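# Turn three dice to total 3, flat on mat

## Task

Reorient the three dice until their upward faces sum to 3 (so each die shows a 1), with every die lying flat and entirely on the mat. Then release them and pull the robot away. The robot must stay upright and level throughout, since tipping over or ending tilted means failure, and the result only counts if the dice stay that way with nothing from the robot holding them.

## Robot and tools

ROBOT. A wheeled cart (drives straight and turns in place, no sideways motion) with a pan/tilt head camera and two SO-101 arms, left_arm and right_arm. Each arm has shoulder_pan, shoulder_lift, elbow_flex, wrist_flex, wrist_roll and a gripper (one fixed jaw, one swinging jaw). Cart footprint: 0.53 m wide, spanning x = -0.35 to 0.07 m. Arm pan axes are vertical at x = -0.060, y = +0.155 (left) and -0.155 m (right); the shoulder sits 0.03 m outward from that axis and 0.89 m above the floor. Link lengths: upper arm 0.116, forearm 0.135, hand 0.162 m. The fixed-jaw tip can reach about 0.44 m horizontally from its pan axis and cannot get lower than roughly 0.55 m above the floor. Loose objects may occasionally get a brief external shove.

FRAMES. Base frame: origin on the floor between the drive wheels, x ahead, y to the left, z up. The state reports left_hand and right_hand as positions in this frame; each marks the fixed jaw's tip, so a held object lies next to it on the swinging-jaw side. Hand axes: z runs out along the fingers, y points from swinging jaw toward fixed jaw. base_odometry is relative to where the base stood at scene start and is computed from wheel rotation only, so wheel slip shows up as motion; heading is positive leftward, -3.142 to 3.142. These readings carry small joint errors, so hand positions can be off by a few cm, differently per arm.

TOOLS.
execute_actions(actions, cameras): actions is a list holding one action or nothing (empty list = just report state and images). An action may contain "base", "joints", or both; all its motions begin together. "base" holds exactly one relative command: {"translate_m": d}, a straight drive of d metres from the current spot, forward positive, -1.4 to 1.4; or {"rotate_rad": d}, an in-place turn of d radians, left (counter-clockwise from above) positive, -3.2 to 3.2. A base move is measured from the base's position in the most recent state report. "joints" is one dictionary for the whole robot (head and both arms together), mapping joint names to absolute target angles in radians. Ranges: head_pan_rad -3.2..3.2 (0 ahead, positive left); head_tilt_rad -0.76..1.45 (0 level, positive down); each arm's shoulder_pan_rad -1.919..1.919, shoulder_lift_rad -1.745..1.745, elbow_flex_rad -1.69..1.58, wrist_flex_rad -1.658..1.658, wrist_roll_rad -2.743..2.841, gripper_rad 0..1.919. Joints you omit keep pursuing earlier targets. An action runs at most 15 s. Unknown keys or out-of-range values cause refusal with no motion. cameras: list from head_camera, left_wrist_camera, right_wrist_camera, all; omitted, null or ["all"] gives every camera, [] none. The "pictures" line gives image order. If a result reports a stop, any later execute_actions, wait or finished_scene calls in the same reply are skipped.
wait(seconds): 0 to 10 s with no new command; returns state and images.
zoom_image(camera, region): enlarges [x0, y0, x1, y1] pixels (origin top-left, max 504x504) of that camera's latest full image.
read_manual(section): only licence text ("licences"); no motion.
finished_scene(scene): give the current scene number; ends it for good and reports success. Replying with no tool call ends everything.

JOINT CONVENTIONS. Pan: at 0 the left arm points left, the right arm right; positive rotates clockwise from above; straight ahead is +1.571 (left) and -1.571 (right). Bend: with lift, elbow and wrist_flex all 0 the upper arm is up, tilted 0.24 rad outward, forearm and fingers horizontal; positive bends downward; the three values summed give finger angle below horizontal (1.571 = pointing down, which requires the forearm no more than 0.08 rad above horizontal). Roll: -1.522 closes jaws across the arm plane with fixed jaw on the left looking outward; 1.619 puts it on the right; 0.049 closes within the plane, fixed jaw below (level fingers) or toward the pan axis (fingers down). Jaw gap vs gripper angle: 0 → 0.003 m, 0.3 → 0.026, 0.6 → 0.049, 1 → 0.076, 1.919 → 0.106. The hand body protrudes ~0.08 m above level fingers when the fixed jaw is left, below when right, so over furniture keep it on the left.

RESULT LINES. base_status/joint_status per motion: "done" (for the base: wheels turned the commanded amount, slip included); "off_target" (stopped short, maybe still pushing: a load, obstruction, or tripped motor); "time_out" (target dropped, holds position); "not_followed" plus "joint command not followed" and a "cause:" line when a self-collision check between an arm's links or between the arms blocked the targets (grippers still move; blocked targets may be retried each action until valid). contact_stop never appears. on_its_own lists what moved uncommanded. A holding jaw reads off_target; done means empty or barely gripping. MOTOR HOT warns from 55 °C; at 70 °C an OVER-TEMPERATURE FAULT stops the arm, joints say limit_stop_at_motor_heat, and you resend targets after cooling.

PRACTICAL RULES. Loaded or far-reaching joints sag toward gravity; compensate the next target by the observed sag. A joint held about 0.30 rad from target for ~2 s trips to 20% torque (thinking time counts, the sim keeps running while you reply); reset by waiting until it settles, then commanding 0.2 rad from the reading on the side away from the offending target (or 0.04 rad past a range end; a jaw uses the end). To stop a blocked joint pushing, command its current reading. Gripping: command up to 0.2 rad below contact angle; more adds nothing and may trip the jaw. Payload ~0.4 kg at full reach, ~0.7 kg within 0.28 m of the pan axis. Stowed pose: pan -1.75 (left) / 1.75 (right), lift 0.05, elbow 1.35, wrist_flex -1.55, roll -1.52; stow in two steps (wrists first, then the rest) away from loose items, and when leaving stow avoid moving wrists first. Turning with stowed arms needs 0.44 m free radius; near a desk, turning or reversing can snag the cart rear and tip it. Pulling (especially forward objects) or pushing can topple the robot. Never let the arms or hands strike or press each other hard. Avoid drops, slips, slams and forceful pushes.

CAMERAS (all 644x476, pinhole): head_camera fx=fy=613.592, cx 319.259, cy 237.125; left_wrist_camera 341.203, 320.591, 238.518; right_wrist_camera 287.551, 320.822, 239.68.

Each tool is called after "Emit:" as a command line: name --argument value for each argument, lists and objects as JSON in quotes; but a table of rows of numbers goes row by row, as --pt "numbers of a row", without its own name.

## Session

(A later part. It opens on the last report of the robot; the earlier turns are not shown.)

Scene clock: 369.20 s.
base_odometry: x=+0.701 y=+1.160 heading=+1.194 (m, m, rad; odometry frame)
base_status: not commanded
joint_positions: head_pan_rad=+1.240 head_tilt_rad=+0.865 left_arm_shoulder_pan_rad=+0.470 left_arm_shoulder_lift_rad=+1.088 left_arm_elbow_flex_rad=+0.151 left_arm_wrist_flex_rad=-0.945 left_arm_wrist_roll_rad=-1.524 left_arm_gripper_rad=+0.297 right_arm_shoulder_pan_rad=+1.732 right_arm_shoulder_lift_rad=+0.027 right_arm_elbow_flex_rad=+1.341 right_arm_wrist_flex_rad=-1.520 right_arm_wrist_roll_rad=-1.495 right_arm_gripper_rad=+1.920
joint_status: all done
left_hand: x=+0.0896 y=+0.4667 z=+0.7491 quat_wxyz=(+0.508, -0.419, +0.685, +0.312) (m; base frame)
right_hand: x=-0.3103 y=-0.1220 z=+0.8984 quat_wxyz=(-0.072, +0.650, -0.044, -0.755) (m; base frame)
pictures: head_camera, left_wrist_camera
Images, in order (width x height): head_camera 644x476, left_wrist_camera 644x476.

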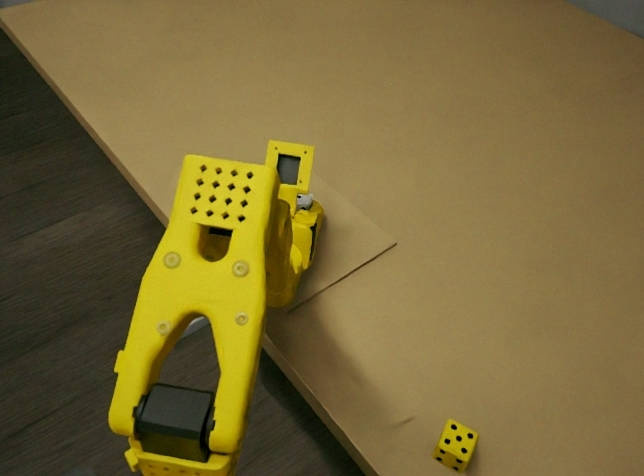

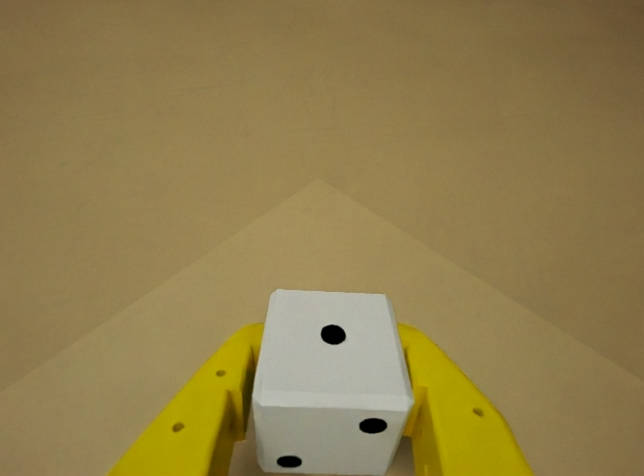

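Emit:
execute_actions --actions '[{"joints": {"left_arm_shoulder_lift_rad": 1.09}}]' --cameras '["left_wrist_camera"]'

Emit:
execute_actions --actions '[{"joints": {"left_arm_shoulder_lift_rad": 1.105}}]' --cameras '["left_wrist_camera"]'

Scene clock: 375.97 s.
base_odometry: x=+0.701 y=+1.160 heading=+1.194 (m, m, rad; odometry frame)
base_status: not commanded
joint_positions: head_pan_rad=+1.240 head_tilt_rad=+0.865 left_arm_shoulder_pan_rad=+0.470 left_arm_shoulder_lift_rad=+1.101 left_arm_elbow_flex_rad=+0.151 left_arm_wrist_flex_rad=-0.948 left_arm_wrist_roll_rad=-1.524 left_arm_gripper_rad=+0.297 right_arm_shoulder_pan_rad=+1.732 right_arm_shoulder_lift_rad=+0.027 right_arm_elbow_flex_rad=+1.341 right_arm_wrist_flex_rad=-1.520 right_arm_wrist_roll_rad=-1.495 right_arm_gripper_rad=+1.920
joint_status: all done
left_hand: x=+0.0888 y=+0.4650 z=+0.7452 quat_wxyz=(+0.504, -0.421, +0.687, +0.310) (m; base frame)
right_hand: x=-0.3103 y=-0.1220 z=+0.8984 quat_wxyz=(-0.072, +0.650, -0.044, -0.755) (m; base frame)
pictures: left_wrist_camera
Images, in order (width x height): left_wrist_camera 644x476.

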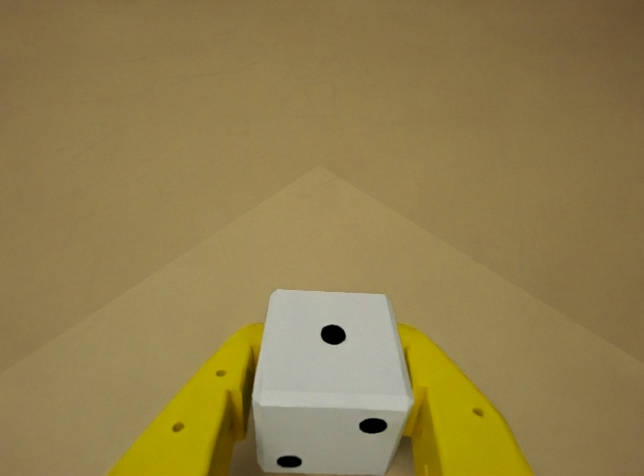

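Scene clock: 376.43 s.
base_odometry: x=+0.701 y=+1.160 heading=+1.194 (m, m, rad; odometry frame)
base_status: not commanded
joint_positions: head_pan_rad=+1.240 head_tilt_rad=+0.865 left_arm_shoulder_pan_rad=+0.470 left_arm_shoulder_lift_rad=+1.108 left_arm_elbow_flex_rad=+0.151 left_arm_wrist_flex_rad=-0.954 left_arm_wrist_roll_rad=-1.523 left_arm_gripper_rad=+0.297 right_arm_shoulder_pan_rad=+1.732 right_arm_shoulder_lift_rad=+0.027 right_arm_elbow_flex_rad=+1.341 right_arm_wrist_flex_rad=-1.520 right_arm_wrist_roll_rad=-1.495 right_arm_gripper_rad=+1.920
joint_status: all done
left_hand: x=+0.0885 y=+0.4644 z=+0.7442 quat_wxyz=(+0.504, -0.421, +0.687, +0.310) (m; base frame)
right_hand: x=-0.3103 y=-0.1220 z=+0.8984 quat_wxyz=(-0.072, +0.650, -0.044, -0.755) (m; base frame)
pictures: left_wrist_camera
Images, in order (width x height): left_wrist_camera 644x476.

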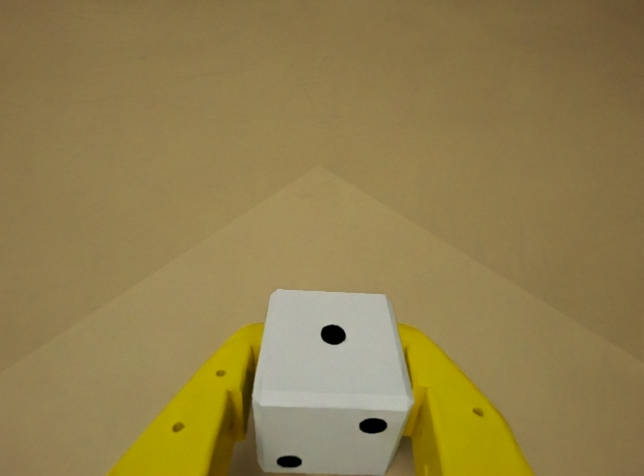

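Contact reached. Releasing.

Emit:
execute_actions --actions '[{"joints": {"left_arm_shoulder_lift_rad": 1.085, "left_arm_gripper_rad": 0.55}}]' --cameras '["left_wrist_camera"]'

Scene clock: 381.43 s.
base_odometry: x=+0.701 y=+1.160 heading=+1.194 (m, m, rad; odometry frame)
base_status: not commanded
joint_positions: head_pan_rad=+1.240 head_tilt_rad=+0.865 left_arm_shoulder_pan_rad=+0.470 left_arm_shoulder_lift_rad=+1.108 left_arm_elbow_flex_rad=+0.151 left_arm_wrist_flex_rad=-0.954 left_arm_wrist_roll_rad=-1.523 left_arm_gripper_rad=+0.539 right_arm_shoulder_pan_rad=+1.732 right_arm_shoulder_lift_rad=+0.027 right_arm_elbow_flex_rad=+1.341 right_arm_wrist_flex_rad=-1.520 right_arm_wrist_roll_rad=-1.495 right_arm_gripper_rad=+1.920
joint_status: all done
left_hand: x=+0.0885 y=+0.4644 z=+0.7442 quat_wxyz=(+0.504, -0.421, +0.687, +0.310) (m; base frame)
right_hand: x=-0.3103 y=-0.1220 z=+0.8984 quat_wxyz=(-0.072, +0.650, -0.044, -0.755) (m; base frame)
pictures: left_wrist_camera
Images, in order (width x height): left_wrist_camera 644x476.

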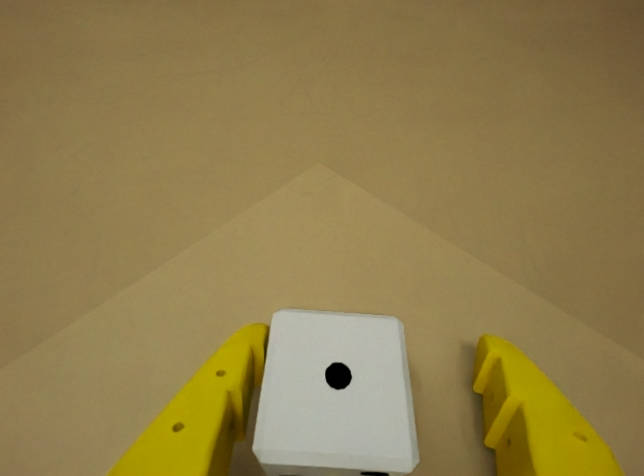

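Emit:
execute_actions --actions '[{"joints": {"left_arm_shoulder_pan_rad": 0.44}}]' --cameras '[]'

Emit:
execute_actions --actions '[{"joints": {"left_arm_shoulder_lift_rad": 0.8}}]' --cameras '["left_wrist_camera"]'

Scene clock: 386.77 s.
base_odometry: x=+0.701 y=+1.160 heading=+1.194 (m, m, rad; odometry frame)
base_status: not commanded
joint_positions: head_pan_rad=+1.240 head_tilt_rad=+0.865 left_arm_shoulder_pan_rad=+0.450 left_arm_shoulder_lift_rad=+1.108 left_arm_elbow_flex_rad=+0.151 left_arm_wrist_flex_rad=-0.954 left_arm_wrist_roll_rad=-1.523 left_arm_gripper_rad=+0.540 right_arm_shoulder_pan_rad=+1.732 right_arm_shoulder_lift_rad=+0.027 right_arm_elbow_flex_rad=+1.341 right_arm_wrist_flex_rad=-1.520 right_arm_wrist_roll_rad=-1.495 right_arm_gripper_rad=+1.920
joint_status: all done
left_hand: x=+0.0823 y=+0.4673 z=+0.7442 quat_wxyz=(+0.501, -0.428, +0.683, +0.315) (m; base frame)
right_hand: x=-0.3103 y=-0.1220 z=+0.8984 quat_wxyz=(-0.072, +0.650, -0.044, -0.755) (m; base frame)
pictures: none
No camera images: the call's "cameras" was empty. Leave "cameras" out to get every camera's image.

Scene clock: 387.67 s.
base_odometry: x=+0.701 y=+1.160 heading=+1.194 (m, m, rad; odometry frame)
base_status: not commanded
joint_positions: head_pan_rad=+1.240 head_tilt_rad=+0.865 left_arm_shoulder_pan_rad=+0.450 left_arm_shoulder_lift_rad=+0.861 left_arm_elbow_flex_rad=+0.152 left_arm_wrist_flex_rad=-0.954 left_arm_wrist_roll_rad=-1.523 left_arm_gripper_rad=+0.540 right_arm_shoulder_pan_rad=+1.732 right_arm_shoulder_lift_rad=+0.027 right_arm_elbow_flex_rad=+1.341 right_arm_wrist_flex_rad=-1.520 right_arm_wrist_roll_rad=-1.495 right_arm_gripper_rad=+1.920
joint_status: all done
left_hand: x=+0.0940 y=+0.4916 z=+0.8249 quat_wxyz=(+0.581, -0.386, +0.616, +0.365) (m; base frame)
right_hand: x=-0.3103 y=-0.1220 z=+0.8984 quat_wxyz=(-0.072, +0.650, -0.044, -0.755) (m; base frame)
pictures: left_wrist_camera
Images, in order (width x height): left_wrist_camera 644x476.

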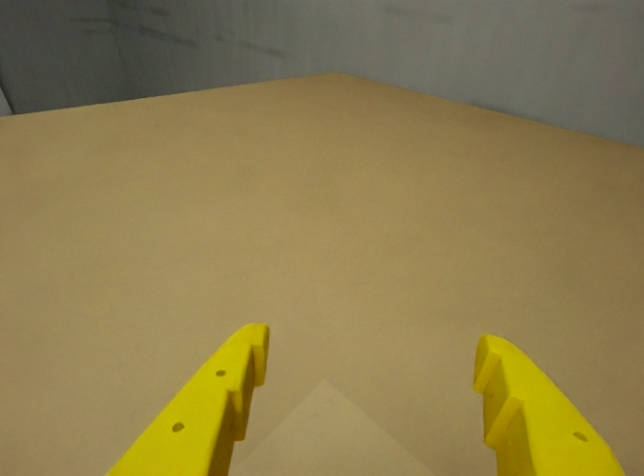

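Emit:
execute_actions --actions '[{"joints": {"left_arm_shoulder_pan_rad": 1.40, "left_arm_shoulder_lift_rad": 0.13, "left_arm_elbow_flex_rad": 0.22, "left_arm_wrist_flex_rad": 1.2, "left_arm_gripper_rad": 0.6, "head_pan_rad": 1.1, "head_tilt_rad": 0.9}}]' --cameras '["left_wrist_camera", "head_camera"]'

Scene clock: 406.27 s.
base_odometry: x=+0.701 y=+1.160 heading=+1.194 (m, m, rad; odometry frame)
base_status: not commanded
joint_positions: head_pan_rad=+1.110 head_tilt_rad=+0.895 left_arm_shoulder_pan_rad=+1.390 left_arm_shoulder_lift_rad=+0.175 left_arm_elbow_flex_rad=+0.223 left_arm_wrist_flex_rad=+1.195 left_arm_wrist_roll_rad=-1.523 left_arm_gripper_rad=+0.590 right_arm_shoulder_pan_rad=+1.732 right_arm_shoulder_lift_rad=+0.027 right_arm_elbow_flex_rad=+1.341 right_arm_wrist_flex_rad=-1.520 right_arm_wrist_roll_rad=-1.495 right_arm_gripper_rad=+1.920
joint_status: all done
left_hand: x=+0.1356 y=+0.1985 z=+0.7920 quat_wxyz=(-0.011, -0.090, +0.996, -0.001) (m; base frame)
right_hand: x=-0.3103 y=-0.1220 z=+0.8984 quat_wxyz=(-0.072, +0.650, -0.044, -0.755) (m; base frame)
pictures: head_camera, left_wrist_camera
Images, in order (width x height): head_camera 644x476, left_wrist_camera 644x476.

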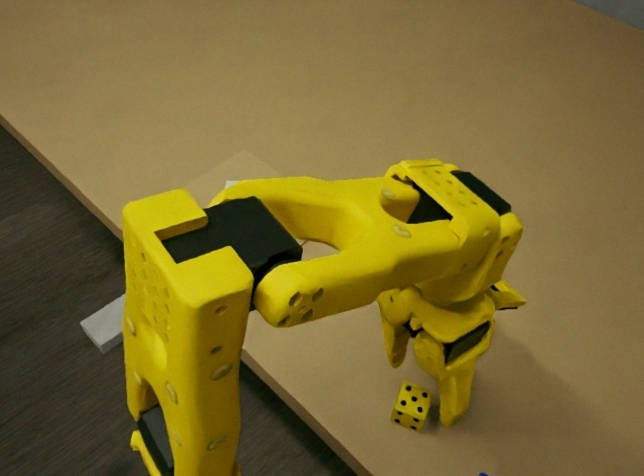

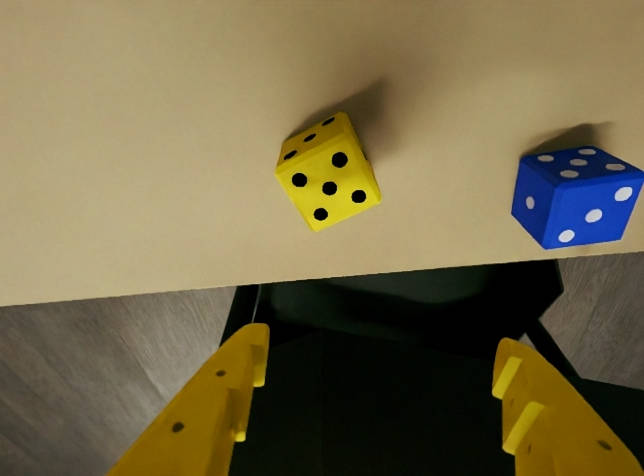

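Emit:
execute_actions --actions '[{"joints": {"left_arm_shoulder_pan_rad": 1.44, "left_arm_shoulder_lift_rad": 0.458, "left_arm_elbow_flex_rad": 0.003, "left_arm_wrist_flex_rad": 1.075, "left_arm_wrist_roll_rad": -2.63, "head_pan_rad": 0.8, "head_tilt_rad": 1.0}}]' --cameras '["left_wrist_camera", "head_camera"]'

Scene clock: 445.87 s.
base_odometry: x=+0.701 y=+1.160 heading=+1.194 (m, m, rad; odometry frame)
base_status: not commanded
joint_positions: head_pan_rad=+0.810 head_tilt_rad=+0.995 left_arm_shoulder_pan_rad=+1.430 left_arm_shoulder_lift_rad=+0.471 left_arm_elbow_flex_rad=+0.036 left_arm_wrist_flex_rad=+1.080 left_arm_wrist_roll_rad=-2.623 left_arm_gripper_rad=+0.590 right_arm_shoulder_pan_rad=+1.732 right_arm_shoulder_lift_rad=+0.027 right_arm_elbow_flex_rad=+1.341 right_arm_wrist_flex_rad=-1.520 right_arm_wrist_roll_rad=-1.495 right_arm_gripper_rad=+1.920
joint_status: all done
left_hand: x=+0.1686 y=+0.1910 z=+0.7601 quat_wxyz=(-0.006, +0.462, +0.887, -0.005) (m; base frame)
right_hand: x=-0.3103 y=-0.1220 z=+0.8984 quat_wxyz=(-0.072, +0.650, -0.044, -0.755) (m; base frame)
pictures: head_camera, left_wrist_camera
Images, in order (width x height): head_camera 644x476, left_wrist_camera 644x476.

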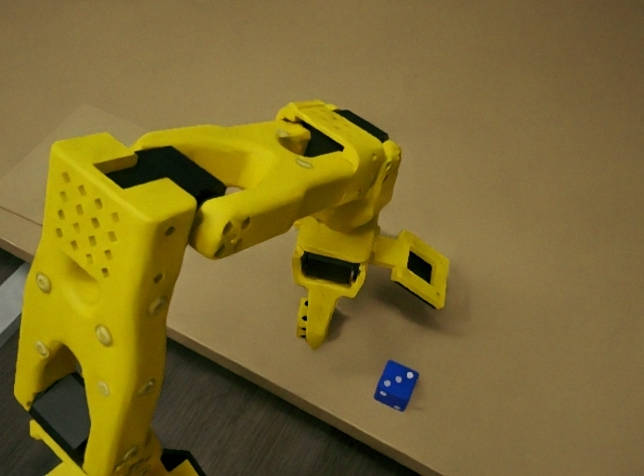

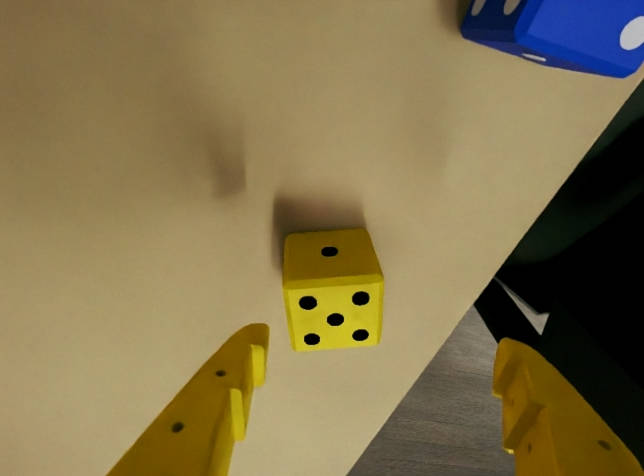

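Emit:
execute_actions --actions '[{"joints": {"left_arm_shoulder_pan_rad": 1.411, "left_arm_shoulder_lift_rad": 0.555, "left_arm_elbow_flex_rad": -0.04, "left_arm_wrist_flex_rad": 1.022, "left_arm_wrist_roll_rad": -2.58}}]' --cameras '["left_wrist_camera"]'

Scene clock: 466.37 s.
base_odometry: x=+0.701 y=+1.160 heading=+1.194 (m, m, rad; odometry frame)
base_status: not commanded
joint_positions: head_pan_rad=+0.810 head_tilt_rad=+0.995 left_arm_shoulder_pan_rad=+1.421 left_arm_shoulder_lift_rad=+0.568 left_arm_elbow_flex_rad=-0.009 left_arm_wrist_flex_rad=+1.027 left_arm_wrist_roll_rad=-2.587 left_arm_gripper_rad=+0.590 right_arm_shoulder_pan_rad=+1.732 right_arm_shoulder_lift_rad=+0.027 right_arm_elbow_flex_rad=+1.341 right_arm_wrist_flex_rad=-1.520 right_arm_wrist_roll_rad=-1.495 right_arm_gripper_rad=+1.920
joint_status: all done
left_hand: x=+0.1727 y=+0.1940 z=+0.7461 quat_wxyz=(-0.006, +0.442, +0.897, -0.004) (m; base frame)
right_hand: x=-0.3103 y=-0.1220 z=+0.8984 quat_wxyz=(-0.072, +0.650, -0.044, -0.755) (m; base frame)
pictures: left_wrist_camera
Images, in order (width x height): left_wrist_camera 644x476.

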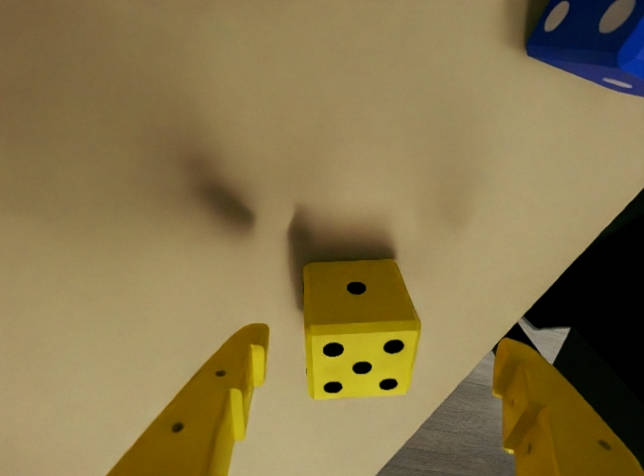

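Emit:
execute_actions --actions '[{"joints": {"left_arm_shoulder_lift_rad": 0.63, "left_arm_wrist_flex_rad": 0.968}}]' --cameras '["left_wrist_camera"]'

Scene clock: 475.17 s.
base_odometry: x=+0.701 y=+1.160 heading=+1.194 (m, m, rad; odometry frame)
base_status: not commanded
joint_positions: head_pan_rad=+0.810 head_tilt_rad=+0.995 left_arm_shoulder_pan_rad=+1.421 left_arm_shoulder_lift_rad=+0.643 left_arm_elbow_flex_rad=-0.010 left_arm_wrist_flex_rad=+0.974 left_arm_wrist_roll_rad=-2.587 left_arm_gripper_rad=+0.590 right_arm_shoulder_pan_rad=+1.732 right_arm_shoulder_lift_rad=+0.027 right_arm_elbow_flex_rad=+1.341 right_arm_wrist_flex_rad=-1.520 right_arm_wrist_roll_rad=-1.495 right_arm_gripper_rad=+1.920
joint_status: all done
left_hand: x=+0.1701 y=+0.1936 z=+0.7311 quat_wxyz=(-0.015, +0.442, +0.897, -0.010) (m; base frame)
right_hand: x=-0.3103 y=-0.1220 z=+0.8984 quat_wxyz=(-0.072, +0.650, -0.044, -0.755) (m; base frame)
pictures: left_wrist_camera
Images, in order (width x height): left_wrist_camera 644x476.

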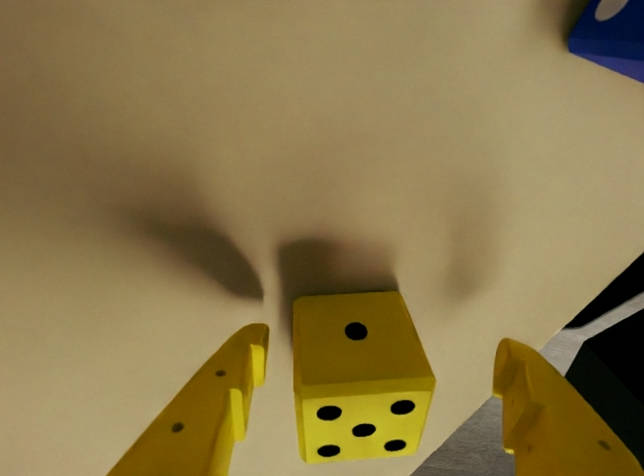

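Emit:
execute_actions --actions '[{"joints": {"left_arm_shoulder_pan_rad": 1.401, "left_arm_shoulder_lift_rad": 0.644}}]' --cameras '["left_wrist_camera"]'

Emit:
execute_actions --actions '[{"joints": {"left_arm_gripper_rad": 0.11}}]' --cameras '["left_wrist_camera"]'

Scene clock: 483.00 s.
base_odometry: x=+0.701 y=+1.160 heading=+1.194 (m, m, rad; odometry frame)
base_status: not commanded
joint_positions: head_pan_rad=+0.810 head_tilt_rad=+0.995 left_arm_shoulder_pan_rad=+1.410 left_arm_shoulder_lift_rad=+0.657 left_arm_elbow_flex_rad=-0.012 left_arm_wrist_flex_rad=+0.974 left_arm_wrist_roll_rad=-2.587 left_arm_gripper_rad=+0.590 right_arm_shoulder_pan_rad=+1.732 right_arm_shoulder_lift_rad=+0.027 right_arm_elbow_flex_rad=+1.341 right_arm_wrist_flex_rad=-1.520 right_arm_wrist_roll_rad=-1.495 right_arm_gripper_rad=+1.920
joint_status: all done
left_hand: x=+0.1678 y=+0.1958 z=+0.7285 quat_wxyz=(-0.020, +0.437, +0.899, -0.014) (m; base frame)
right_hand: x=-0.3103 y=-0.1220 z=+0.8984 quat_wxyz=(-0.072, +0.650, -0.044, -0.755) (m; base frame)
pictures: left_wrist_camera
Images, in order (width x height): left_wrist_camera 644x476.

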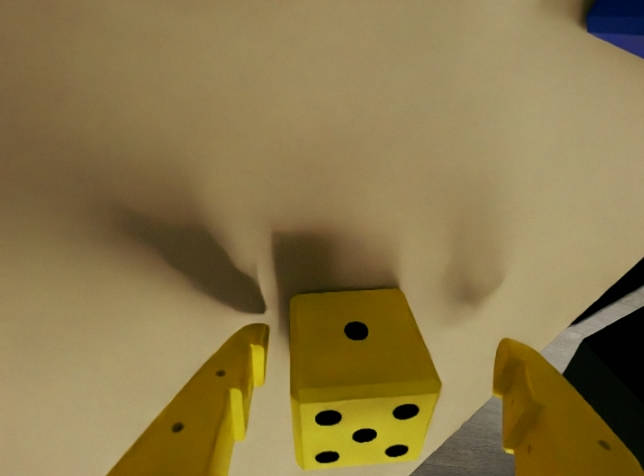

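Scene clock: 483.77 s.
base_odometry: x=+0.701 y=+1.160 heading=+1.194 (m, m, rad; odometry frame)
base_status: not commanded
joint_positions: head_pan_rad=+0.810 head_tilt_rad=+0.995 left_arm_shoulder_pan_rad=+1.410 left_arm_shoulder_lift_rad=+0.657 left_arm_elbow_flex_rad=-0.012 left_arm_wrist_flex_rad=+0.974 left_arm_wrist_roll_rad=-2.587 left_arm_gripper_rad=+0.297 right_arm_shoulder_pan_rad=+1.732 right_arm_shoulder_lift_rad=+0.027 right_arm_elbow_flex_rad=+1.341 right_arm_wrist_flex_rad=-1.520 right_arm_wrist_roll_rad=-1.495 right_arm_gripper_rad=+1.920
joint_status: left_arm_gripper_rad off_target (ended at +0.297, target +0.110)
left_hand: x=+0.1678 y=+0.1958 z=+0.7285 quat_wxyz=(-0.020, +0.437, +0.899, -0.014) (m; base frame)
right_hand: x=-0.3103 y=-0.1220 z=+0.8984 quat_wxyz=(-0.072, +0.650, -0.044, -0.755) (m; base frame)
pictures: left_wrist_camera
Images, in order (width x height): left_wrist_camera 644x476.

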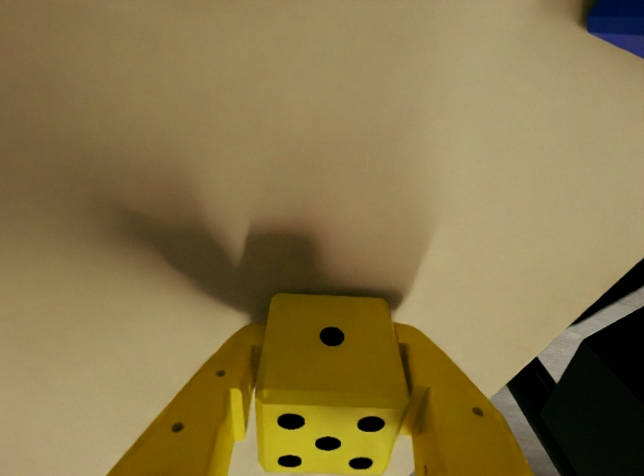

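Emit:
execute_actions --actions '[{"joints": {"left_arm_shoulder_lift_rad": 0.35, "head_pan_rad": 1.3, "head_tilt_rad": 0.85}}]' --cameras '["head_camera"]'

Scene clock: 490.33 s.
base_odometry: x=+0.701 y=+1.160 heading=+1.194 (m, m, rad; odometry frame)
base_status: not commanded
joint_positions: head_pan_rad=+1.290 head_tilt_rad=+0.865 left_arm_shoulder_pan_rad=+1.410 left_arm_shoulder_lift_rad=+0.405 left_arm_elbow_flex_rad=-0.012 left_arm_wrist_flex_rad=+0.974 left_arm_wrist_roll_rad=-2.587 left_arm_gripper_rad=+0.297 right_arm_shoulder_pan_rad=+1.732 right_arm_shoulder_lift_rad=+0.027 right_arm_elbow_flex_rad=+1.341 right_arm_wrist_flex_rad=-1.520 right_arm_wrist_roll_rad=-1.495 right_arm_gripper_rad=+1.920
joint_status: all done
left_hand: x=+0.2022 y=+0.2014 z=+0.7837 quat_wxyz=(+0.083, +0.435, +0.895, +0.059) (m; base frame)
right_hand: x=-0.3103 y=-0.1220 z=+0.8984 quat_wxyz=(-0.072, +0.650, -0.044, -0.755) (m; base frame)
pictures: head_camera
Images, in order (width x height): head_camera 644x476.

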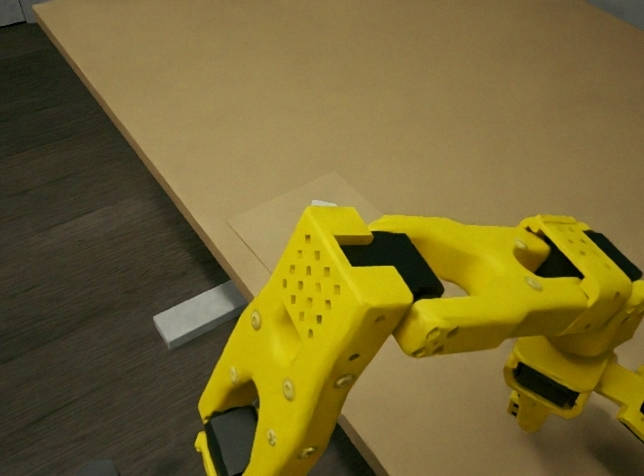

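Emit:
execute_actions --actions '[{"joints": {"left_arm_shoulder_pan_rad": 0.345, "left_arm_elbow_flex_rad": 0.2, "left_arm_wrist_flex_rad": -1.22, "left_arm_wrist_roll_rad": -1.515}}]' --cameras '[]'

Emit:
execute_actions --actions '[{"joints": {"left_arm_shoulder_lift_rad": 0.93, "left_arm_elbow_flex_rad": 0.525}}]' --cameras '["left_wrist_camera", "head_camera"]'

Scene clock: 511.90 s.
base_odometry: x=+0.701 y=+1.160 heading=+1.194 (m, m, rad; odometry frame)
base_status: not commanded
joint_positions: head_pan_rad=+1.290 head_tilt_rad=+0.865 left_arm_shoulder_pan_rad=+0.355 left_arm_shoulder_lift_rad=+0.403 left_arm_elbow_flex_rad=+0.206 left_arm_wrist_flex_rad=-1.206 left_arm_wrist_roll_rad=-1.524 left_arm_gripper_rad=+0.297 right_arm_shoulder_pan_rad=+1.732 right_arm_shoulder_lift_rad=+0.027 right_arm_elbow_flex_rad=+1.341 right_arm_wrist_flex_rad=-1.520 right_arm_wrist_roll_rad=-1.495 right_arm_gripper_rad=+1.920
joint_status: all done
left_hand: x=+0.0533 y=+0.4829 z=+1.0036 quat_wxyz=(+0.725, -0.267, +0.385, +0.506) (m; base frame)
right_hand: x=-0.3103 y=-0.1220 z=+0.8984 quat_wxyz=(-0.072, +0.650, -0.044, -0.755) (m; base frame)
pictures: none
No camera images: the call's "cameras" was empty. Leave "cameras" out to get every camera's image.

Scene clock: 513.00 s.
base_odometry: x=+0.701 y=+1.160 heading=+1.194 (m, m, rad; odometry frame)
base_status: not commanded
joint_positions: head_pan_rad=+1.290 head_tilt_rad=+0.865 left_arm_shoulder_pan_rad=+0.355 left_arm_shoulder_lift_rad=+0.943 left_arm_elbow_flex_rad=+0.525 left_arm_wrist_flex_rad=-1.208 left_arm_wrist_roll_rad=-1.524 left_arm_gripper_rad=+0.297 right_arm_shoulder_pan_rad=+1.732 right_arm_shoulder_lift_rad=+0.027 right_arm_elbow_flex_rad=+1.341 right_arm_wrist_flex_rad=-1.520 right_arm_wrist_roll_rad=-1.495 right_arm_gripper_rad=+1.920
joint_status: all done
left_hand: x=+0.0412 y=+0.4502 z=+0.7621 quat_wxyz=(+0.500, -0.452, +0.651, +0.348) (m; base frame)
right_hand: x=-0.3103 y=-0.1220 z=+0.8984 quat_wxyz=(-0.072, +0.650, -0.044, -0.755) (m; base frame)
pictures: head_camera, left_wrist_camera
Images, in order (width x height): head_camera 644x476, left_wrist_camera 644x476.

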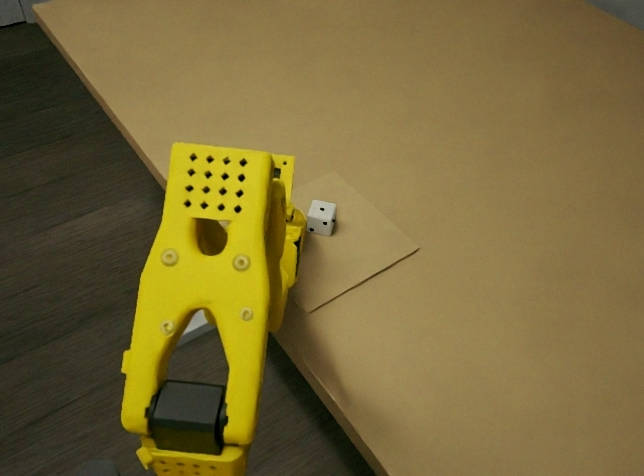

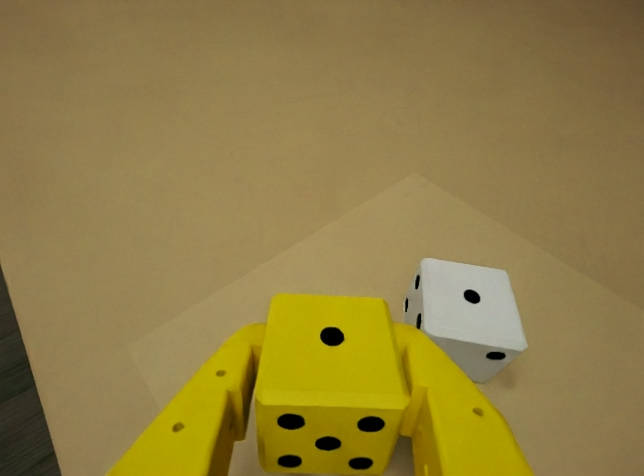

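Emit:
execute_actions --actions '[{"joints": {"left_arm_shoulder_lift_rad": 0.975}}]' --cameras '[]'

Emit:
execute_actions --actions '[{"joints": {"left_arm_shoulder_lift_rad": 0.995}}]' --cameras '["left_wrist_camera"]'

Scene clock: 539.00 s.
base_odometry: x=+0.701 y=+1.160 heading=+1.194 (m, m, rad; odometry frame)
base_status: not commanded
joint_positions: head_pan_rad=+1.290 head_tilt_rad=+0.865 left_arm_shoulder_pan_rad=+0.355 left_arm_shoulder_lift_rad=+0.986 left_arm_elbow_flex_rad=+0.525 left_arm_wrist_flex_rad=-1.208 left_arm_wrist_roll_rad=-1.524 left_arm_gripper_rad=+0.297 right_arm_shoulder_pan_rad=+1.732 right_arm_shoulder_lift_rad=+0.027 right_arm_elbow_flex_rad=+1.341 right_arm_wrist_flex_rad=-1.520 right_arm_wrist_roll_rad=-1.495 right_arm_gripper_rad=+1.920
joint_status: all done
left_hand: x=+0.0391 y=+0.4446 z=+0.7502 quat_wxyz=(+0.485, -0.460, +0.662, +0.339) (m; base frame)
right_hand: x=-0.3103 y=-0.1220 z=+0.8984 quat_wxyz=(-0.072, +0.650, -0.044, -0.755) (m; base frame)
pictures: none
No camera images: the call's "cameras" was empty. Leave "cameras" out to get every camera's image.

Scene clock: 539.47 s.
base_odometry: x=+0.701 y=+1.160 heading=+1.194 (m, m, rad; odometry frame)
base_status: not commanded
joint_positions: head_pan_rad=+1.290 head_tilt_rad=+0.865 left_arm_shoulder_pan_rad=+0.355 left_arm_shoulder_lift_rad=+1.002 left_arm_elbow_flex_rad=+0.525 left_arm_wrist_flex_rad=-1.209 left_arm_wrist_roll_rad=-1.524 left_arm_gripper_rad=+0.297 right_arm_shoulder_pan_rad=+1.732 right_arm_shoulder_lift_rad=+0.027 right_arm_elbow_flex_rad=+1.341 right_arm_wrist_flex_rad=-1.520 right_arm_wrist_roll_rad=-1.495 right_arm_gripper_rad=+1.920
joint_status: all done
left_hand: x=+0.0383 y=+0.4426 z=+0.7462 quat_wxyz=(+0.481, -0.462, +0.665, +0.335) (m; base frame)
right_hand: x=-0.3103 y=-0.1220 z=+0.8984 quat_wxyz=(-0.072, +0.650, -0.044, -0.755) (m; base frame)
pictures: left_wrist_camera
Images, in order (width x height): left_wrist_camera 644x476.

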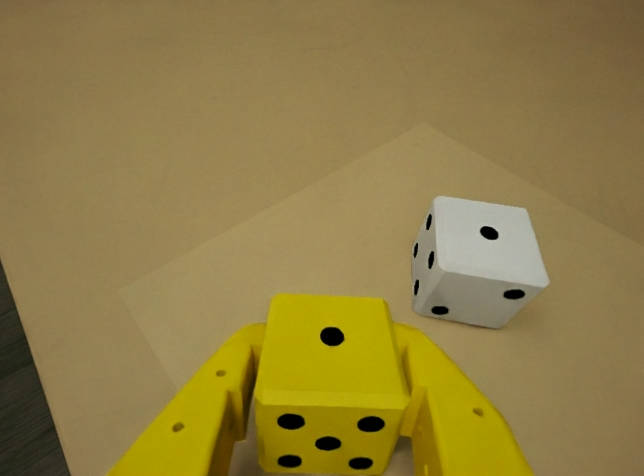

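Emit:
execute_actions --actions '[{"joints": {"left_arm_shoulder_lift_rad": 0.985, "left_arm_gripper_rad": 0.52}}]' --cameras '["left_wrist_camera"]'

Emit:
execute_actions --actions '[{"joints": {"left_arm_shoulder_pan_rad": 0.325}}]' --cameras '[]'

Emit:
execute_actions --actions '[{"joints": {"left_arm_shoulder_lift_rad": 0.7}}]' --cameras '["left_wrist_camera"]'

Scene clock: 546.93 s.
base_odometry: x=+0.701 y=+1.160 heading=+1.194 (m, m, rad; odometry frame)
base_status: not commanded
joint_positions: head_pan_rad=+1.290 head_tilt_rad=+0.865 left_arm_shoulder_pan_rad=+0.355 left_arm_shoulder_lift_rad=+1.002 left_arm_elbow_flex_rad=+0.525 left_arm_wrist_flex_rad=-1.209 left_arm_wrist_roll_rad=-1.524 left_arm_gripper_rad=+0.509 right_arm_shoulder_pan_rad=+1.732 right_arm_shoulder_lift_rad=+0.027 right_arm_elbow_flex_rad=+1.341 right_arm_wrist_flex_rad=-1.520 right_arm_wrist_roll_rad=-1.495 right_arm_gripper_rad=+1.920
joint_status: all done
left_hand: x=+0.0383 y=+0.4426 z=+0.7462 quat_wxyz=(+0.481, -0.462, +0.665, +0.335) (m; base frame)
right_hand: x=-0.3103 y=-0.1220 z=+0.8984 quat_wxyz=(-0.072, +0.650, -0.044, -0.755) (m; base frame)
pictures: left_wrist_camera
Images, in order (width x height): left_wrist_camera 644x476.

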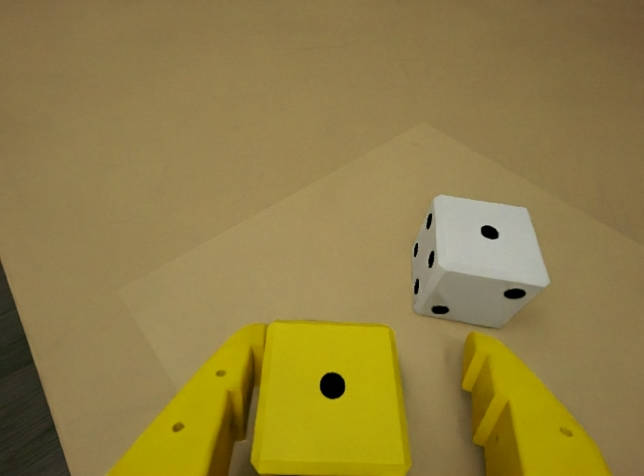

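Scene clock: 547.47 s.
base_odometry: x=+0.701 y=+1.160 heading=+1.194 (m, m, rad; odometry frame)
base_status: not commanded
joint_positions: head_pan_rad=+1.290 head_tilt_rad=+0.865 left_arm_shoulder_pan_rad=+0.335 left_arm_shoulder_lift_rad=+1.002 left_arm_elbow_flex_rad=+0.525 left_arm_wrist_flex_rad=-1.209 left_arm_wrist_roll_rad=-1.524 left_arm_gripper_rad=+0.510 right_arm_shoulder_pan_rad=+1.732 right_arm_shoulder_lift_rad=+0.027 right_arm_elbow_flex_rad=+1.341 right_arm_wrist_flex_rad=-1.520 right_arm_wrist_roll_rad=-1.495 right_arm_gripper_rad=+1.920
joint_status: all done
left_hand: x=+0.0326 y=+0.4445 z=+0.7462 quat_wxyz=(+0.478, -0.469, +0.661, +0.340) (m; base frame)
right_hand: x=-0.3103 y=-0.1220 z=+0.8984 quat_wxyz=(-0.072, +0.650, -0.044, -0.755) (m; base frame)
pictures: none
No camera images: the call's "cameras" was empty. Leave "cameras" out to get every camera's image.

Scene clock: 548.40 s.
base_odometry: x=+0.701 y=+1.160 heading=+1.194 (m, m, rad; odometry frame)
base_status: not commanded
joint_positions: head_pan_rad=+1.290 head_tilt_rad=+0.865 left_arm_shoulder_pan_rad=+0.335 left_arm_shoulder_lift_rad=+0.752 left_arm_elbow_flex_rad=+0.525 left_arm_wrist_flex_rad=-1.209 left_arm_wrist_roll_rad=-1.524 left_arm_gripper_rad=+0.510 right_arm_shoulder_pan_rad=+1.732 right_arm_shoulder_lift_rad=+0.027 right_arm_elbow_flex_rad=+1.341 right_arm_wrist_flex_rad=-1.520 right_arm_wrist_roll_rad=-1.495 right_arm_gripper_rad=+1.920
joint_status: all done
left_hand: x=+0.0418 y=+0.4710 z=+0.8184 quat_wxyz=(+0.556, -0.423, +0.596, +0.396) (m; base frame)
right_hand: x=-0.3103 y=-0.1220 z=+0.8984 quat_wxyz=(-0.072, +0.650, -0.044, -0.755) (m; base frame)
pictures: left_wrist_camera
Images, in order (width x height): left_wrist_camera 644x476.

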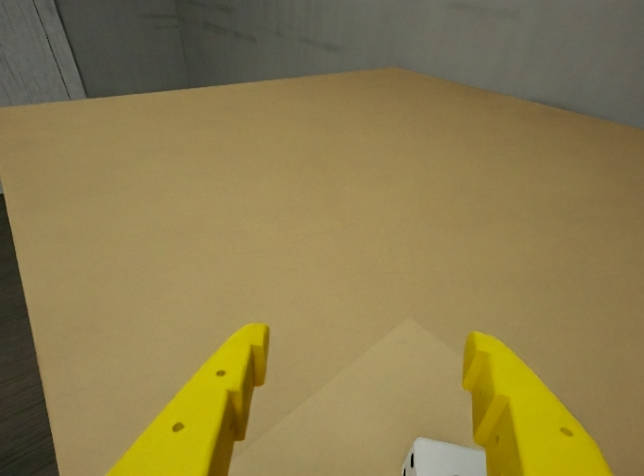

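Emit:
execute_actions --actions '[{"joints": {"left_arm_shoulder_pan_rad": 1.826, "left_arm_shoulder_lift_rad": 0.325, "left_arm_elbow_flex_rad": 0.118, "left_arm_wrist_flex_rad": 1.068, "left_arm_wrist_roll_rad": 0.607, "left_arm_gripper_rad": 0.6}}]' --cameras '["left_wrist_camera", "head_camera"]'

Scene clock: 570.37 s.
base_odometry: x=+0.701 y=+1.160 heading=+1.194 (m, m, rad; odometry frame)
base_status: not commanded
joint_positions: head_pan_rad=+1.290 head_tilt_rad=+0.865 left_arm_shoulder_pan_rad=+1.815 left_arm_shoulder_lift_rad=+0.374 left_arm_elbow_flex_rad=+0.149 left_arm_wrist_flex_rad=+1.061 left_arm_wrist_roll_rad=+0.599 left_arm_gripper_rad=+0.590 right_arm_shoulder_pan_rad=+1.732 right_arm_shoulder_lift_rad=+0.027 right_arm_elbow_flex_rad=+1.341 right_arm_wrist_flex_rad=-1.520 right_arm_wrist_roll_rad=-1.495 right_arm_gripper_rad=+1.920
joint_status: all done
left_hand: x=+0.1409 y=+0.1002 z=+0.7652 quat_wxyz=(-0.003, -0.806, +0.591, +0.006) (m; base frame)
right_hand: x=-0.3103 y=-0.1220 z=+0.8984 quat_wxyz=(-0.072, +0.650, -0.044, -0.755) (m; base frame)
pictures: head_camera, left_wrist_camera
Images, in order (width x height): head_camera 644x476, left_wrist_camera 644x476.

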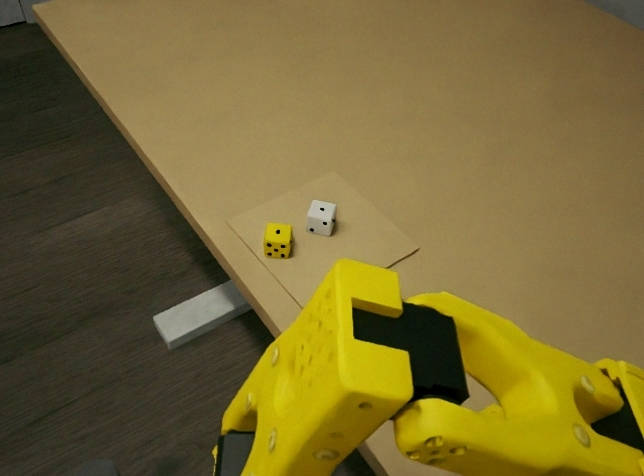

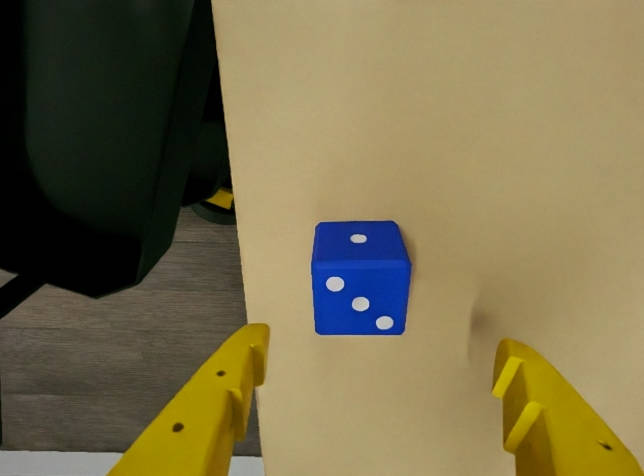

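Emit:
zoom_image --camera "head_camera" --region '[210, 160, 430, 320]'

Region (210, 160, 430, 320) of head_camera's 644x476 image, scaled by 2.291; it fills the top 367 rows of this view, and the rest is white.

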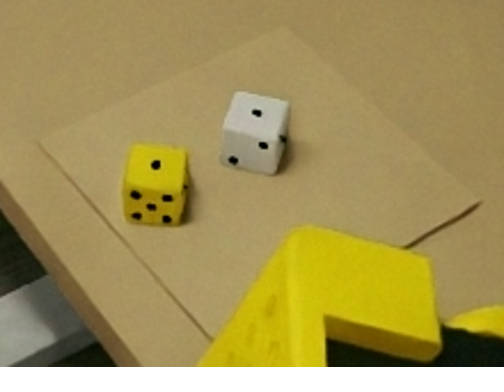

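Emit:
execute_actions --actions '[{"joints": {"left_arm_shoulder_pan_rad": 1.791, "left_arm_shoulder_lift_rad": 0.423, "left_arm_elbow_flex_rad": 0.197, "left_arm_wrist_flex_rad": 0.945}}]' --cameras '["left_wrist_camera"]'

Scene clock: 589.93 s.
base_odometry: x=+0.701 y=+1.160 heading=+1.194 (m, m, rad; odometry frame)
base_status: not commanded
joint_positions: head_pan_rad=+1.290 head_tilt_rad=+0.865 left_arm_shoulder_pan_rad=+1.801 left_arm_shoulder_lift_rad=+0.434 left_arm_elbow_flex_rad=+0.200 left_arm_wrist_flex_rad=+0.951 left_arm_wrist_roll_rad=+0.599 left_arm_gripper_rad=+0.590 right_arm_shoulder_pan_rad=+1.732 right_arm_shoulder_lift_rad=+0.027 right_arm_elbow_flex_rad=+1.341 right_arm_wrist_flex_rad=-1.520 right_arm_wrist_roll_rad=-1.495 right_arm_gripper_rad=+1.920
joint_status: all done
left_hand: x=+0.1396 y=+0.1035 z=+0.7482 quat_wxyz=(-0.003, -0.811, +0.586, +0.006) (m; base frame)
right_hand: x=-0.3103 y=-0.1220 z=+0.8984 quat_wxyz=(-0.072, +0.650, -0.044, -0.755) (m; base frame)
pictures: left_wrist_camera
Images, in order (width x height): left_wrist_camera 644x476.

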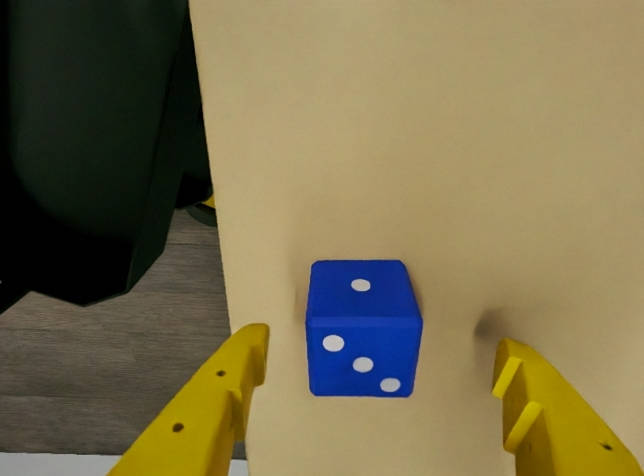

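Emit:
execute_actions --actions '[{"joints": {"left_arm_shoulder_lift_rad": 0.523, "left_arm_wrist_flex_rad": 0.825}}]' --cameras '["left_wrist_camera"]'

Scene clock: 600.67 s.
base_odometry: x=+0.701 y=+1.160 heading=+1.194 (m, m, rad; odometry frame)
base_status: not commanded
joint_positions: head_pan_rad=+1.290 head_tilt_rad=+0.865 left_arm_shoulder_pan_rad=+1.801 left_arm_shoulder_lift_rad=+0.534 left_arm_elbow_flex_rad=+0.200 left_arm_wrist_flex_rad=+0.831 left_arm_wrist_roll_rad=+0.599 left_arm_gripper_rad=+0.590 right_arm_shoulder_pan_rad=+1.732 right_arm_shoulder_lift_rad=+0.027 right_arm_elbow_flex_rad=+1.341 right_arm_wrist_flex_rad=-1.520 right_arm_wrist_roll_rad=-1.495 right_arm_gripper_rad=+1.920
joint_status: all done
left_hand: x=+0.1432 y=+0.1027 z=+0.7296 quat_wxyz=(+0.001, -0.811, +0.586, -0.003) (m; base frame)
right_hand: x=-0.3103 y=-0.1220 z=+0.8984 quat_wxyz=(-0.072, +0.650, -0.044, -0.755) (m; base frame)
pictures: left_wrist_camera
Images, in order (width x height): left_wrist_camera 644x476.

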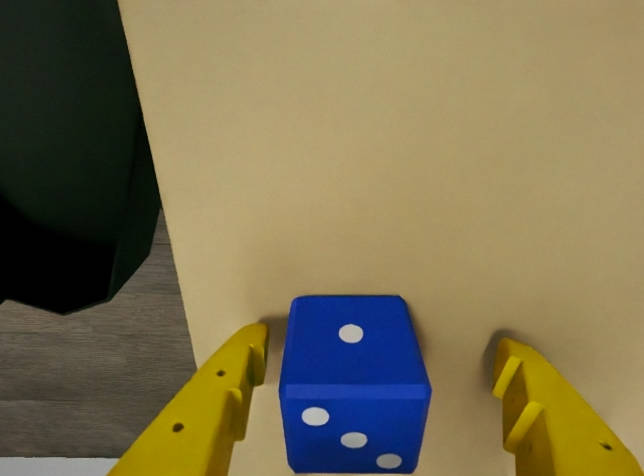

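Emit:
execute_actions --actions '[{"joints": {"left_arm_gripper_rad": 0.11}}]' --cameras '["left_wrist_camera"]'

Emit:
execute_actions --actions '[{"joints": {"left_arm_shoulder_lift_rad": 0.25}}]' --cameras '[]'

Scene clock: 605.93 s.
base_odometry: x=+0.701 y=+1.160 heading=+1.194 (m, m, rad; odometry frame)
base_status: not commanded
joint_positions: head_pan_rad=+1.290 head_tilt_rad=+0.865 left_arm_shoulder_pan_rad=+1.801 left_arm_shoulder_lift_rad=+0.534 left_arm_elbow_flex_rad=+0.200 left_arm_wrist_flex_rad=+0.831 left_arm_wrist_roll_rad=+0.599 left_arm_gripper_rad=+0.297 right_arm_shoulder_pan_rad=+1.732 right_arm_shoulder_lift_rad=+0.027 right_arm_elbow_flex_rad=+1.341 right_arm_wrist_flex_rad=-1.520 right_arm_wrist_roll_rad=-1.495 right_arm_gripper_rad=+1.920
joint_status: left_arm_gripper_rad off_target (ended at +0.297, target +0.110)
left_hand: x=+0.1432 y=+0.1027 z=+0.7296 quat_wxyz=(+0.001, -0.811, +0.586, -0.003) (m; base frame)
right_hand: x=-0.3103 y=-0.1220 z=+0.8984 quat_wxyz=(-0.072, +0.650, -0.044, -0.755) (m; base frame)
pictures: left_wrist_camera
Images, in order (width x height): left_wrist_camera 644x476.

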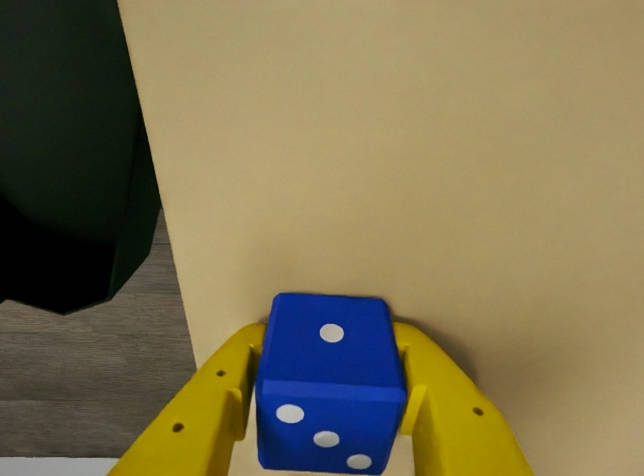

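Scene clock: 606.83 s.
base_odometry: x=+0.701 y=+1.160 heading=+1.194 (m, m, rad; odometry frame)
base_status: not commanded
joint_positions: head_pan_rad=+1.290 head_tilt_rad=+0.865 left_arm_shoulder_pan_rad=+1.801 left_arm_shoulder_lift_rad=+0.301 left_arm_elbow_flex_rad=+0.200 left_arm_wrist_flex_rad=+0.831 left_arm_wrist_roll_rad=+0.599 left_arm_gripper_rad=+0.297 right_arm_shoulder_pan_rad=+1.732 right_arm_shoulder_lift_rad=+0.027 right_arm_elbow_flex_rad=+1.341 right_arm_wrist_flex_rad=-1.520 right_arm_wrist_roll_rad=-1.495 right_arm_gripper_rad=+1.920
joint_status: all done
left_hand: x=+0.1755 y=+0.0951 z=+0.7755 quat_wxyz=(+0.046, -0.805, +0.581, -0.110) (m; base frame)
right_hand: x=-0.3103 y=-0.1220 z=+0.8984 quat_wxyz=(-0.072, +0.650, -0.044, -0.755) (m; base frame)
pictures: none
No camera images: the call's "cameras" was empty. Leave "cameras" out to get every camera's image.

Emit:
execute_actions --actions '[{"joints": {"left_arm_shoulder_pan_rad": 0.598, "left_arm_elbow_flex_rad": 0.338, "left_arm_wrist_flex_rad": -1.085, "left_arm_wrist_roll_rad": -1.53}}]' --cameras '[]'

Emit:
execute_actions --actions '[{"joints": {"left_arm_shoulder_lift_rad": 0.965}}]' --cameras '["left_wrist_camera", "head_camera"]'

Scene clock: 636.83 s.
base_odometry: x=+0.701 y=+1.160 heading=+1.194 (m, m, rad; odometry frame)
base_status: not commanded
joint_positions: head_pan_rad=+1.290 head_tilt_rad=+0.865 left_arm_shoulder_pan_rad=+0.608 left_arm_shoulder_lift_rad=+0.299 left_arm_elbow_flex_rad=+0.341 left_arm_wrist_flex_rad=-1.069 left_arm_wrist_roll_rad=-1.521 left_arm_gripper_rad=+0.297 right_arm_shoulder_pan_rad=+1.732 right_arm_shoulder_lift_rad=+0.027 right_arm_elbow_flex_rad=+1.341 right_arm_wrist_flex_rad=-1.520 right_arm_wrist_roll_rad=-1.495 right_arm_gripper_rad=+1.920
joint_status: all done
left_hand: x=+0.1323 y=+0.4448 z=+0.9835 quat_wxyz=(+0.746, -0.250, +0.479, +0.389) (m; base frame)
right_hand: x=-0.3103 y=-0.1220 z=+0.8984 quat_wxyz=(-0.072, +0.650, -0.044, -0.755) (m; base frame)
pictures: none
No camera images: the call's "cameras" was empty. Leave "cameras" out to get every camera's image.

Scene clock: 638.03 s.
base_odometry: x=+0.701 y=+1.160 heading=+1.194 (m, m, rad; odometry frame)
base_status: not commanded
joint_positions: head_pan_rad=+1.290 head_tilt_rad=+0.865 left_arm_shoulder_pan_rad=+0.608 left_arm_shoulder_lift_rad=+0.982 left_arm_elbow_flex_rad=+0.341 left_arm_wrist_flex_rad=-1.071 left_arm_wrist_roll_rad=-1.521 left_arm_gripper_rad=+0.297 right_arm_shoulder_pan_rad=+1.732 right_arm_shoulder_lift_rad=+0.027 right_arm_elbow_flex_rad=+1.341 right_arm_wrist_flex_rad=-1.520 right_arm_wrist_roll_rad=-1.495 right_arm_gripper_rad=+1.920
joint_status: all done
left_hand: x=+0.1239 y=+0.4328 z=+0.7635 quat_wxyz=(+0.543, -0.366, +0.700, +0.283) (m; base frame)
right_hand: x=-0.3103 y=-0.1220 z=+0.8984 quat_wxyz=(-0.072, +0.650, -0.044, -0.755) (m; base frame)
pictures: head_camera, left_wrist_camera
Images, in order (width x height): head_camera 644x476, left_wrist_camera 644x476.

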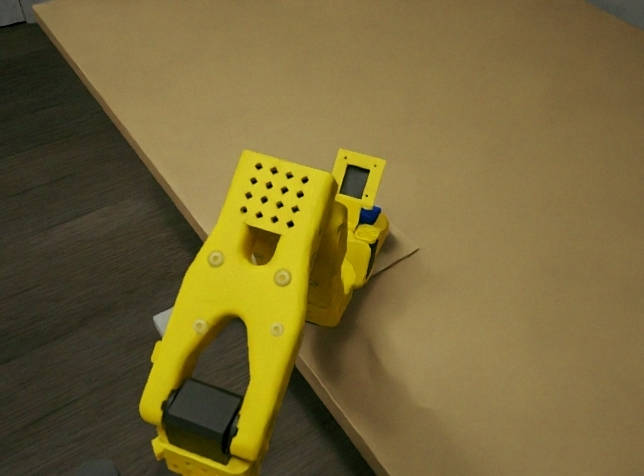

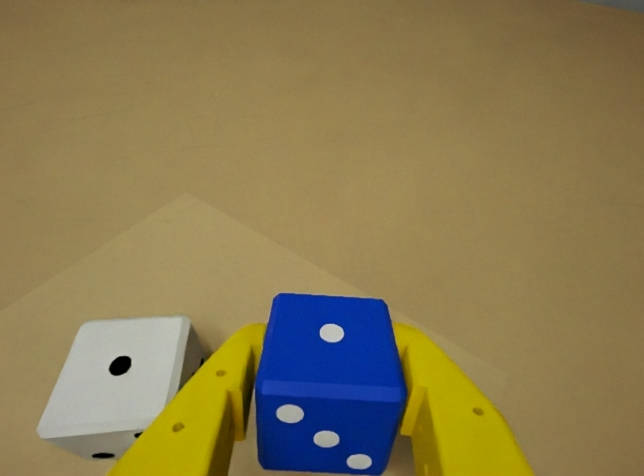

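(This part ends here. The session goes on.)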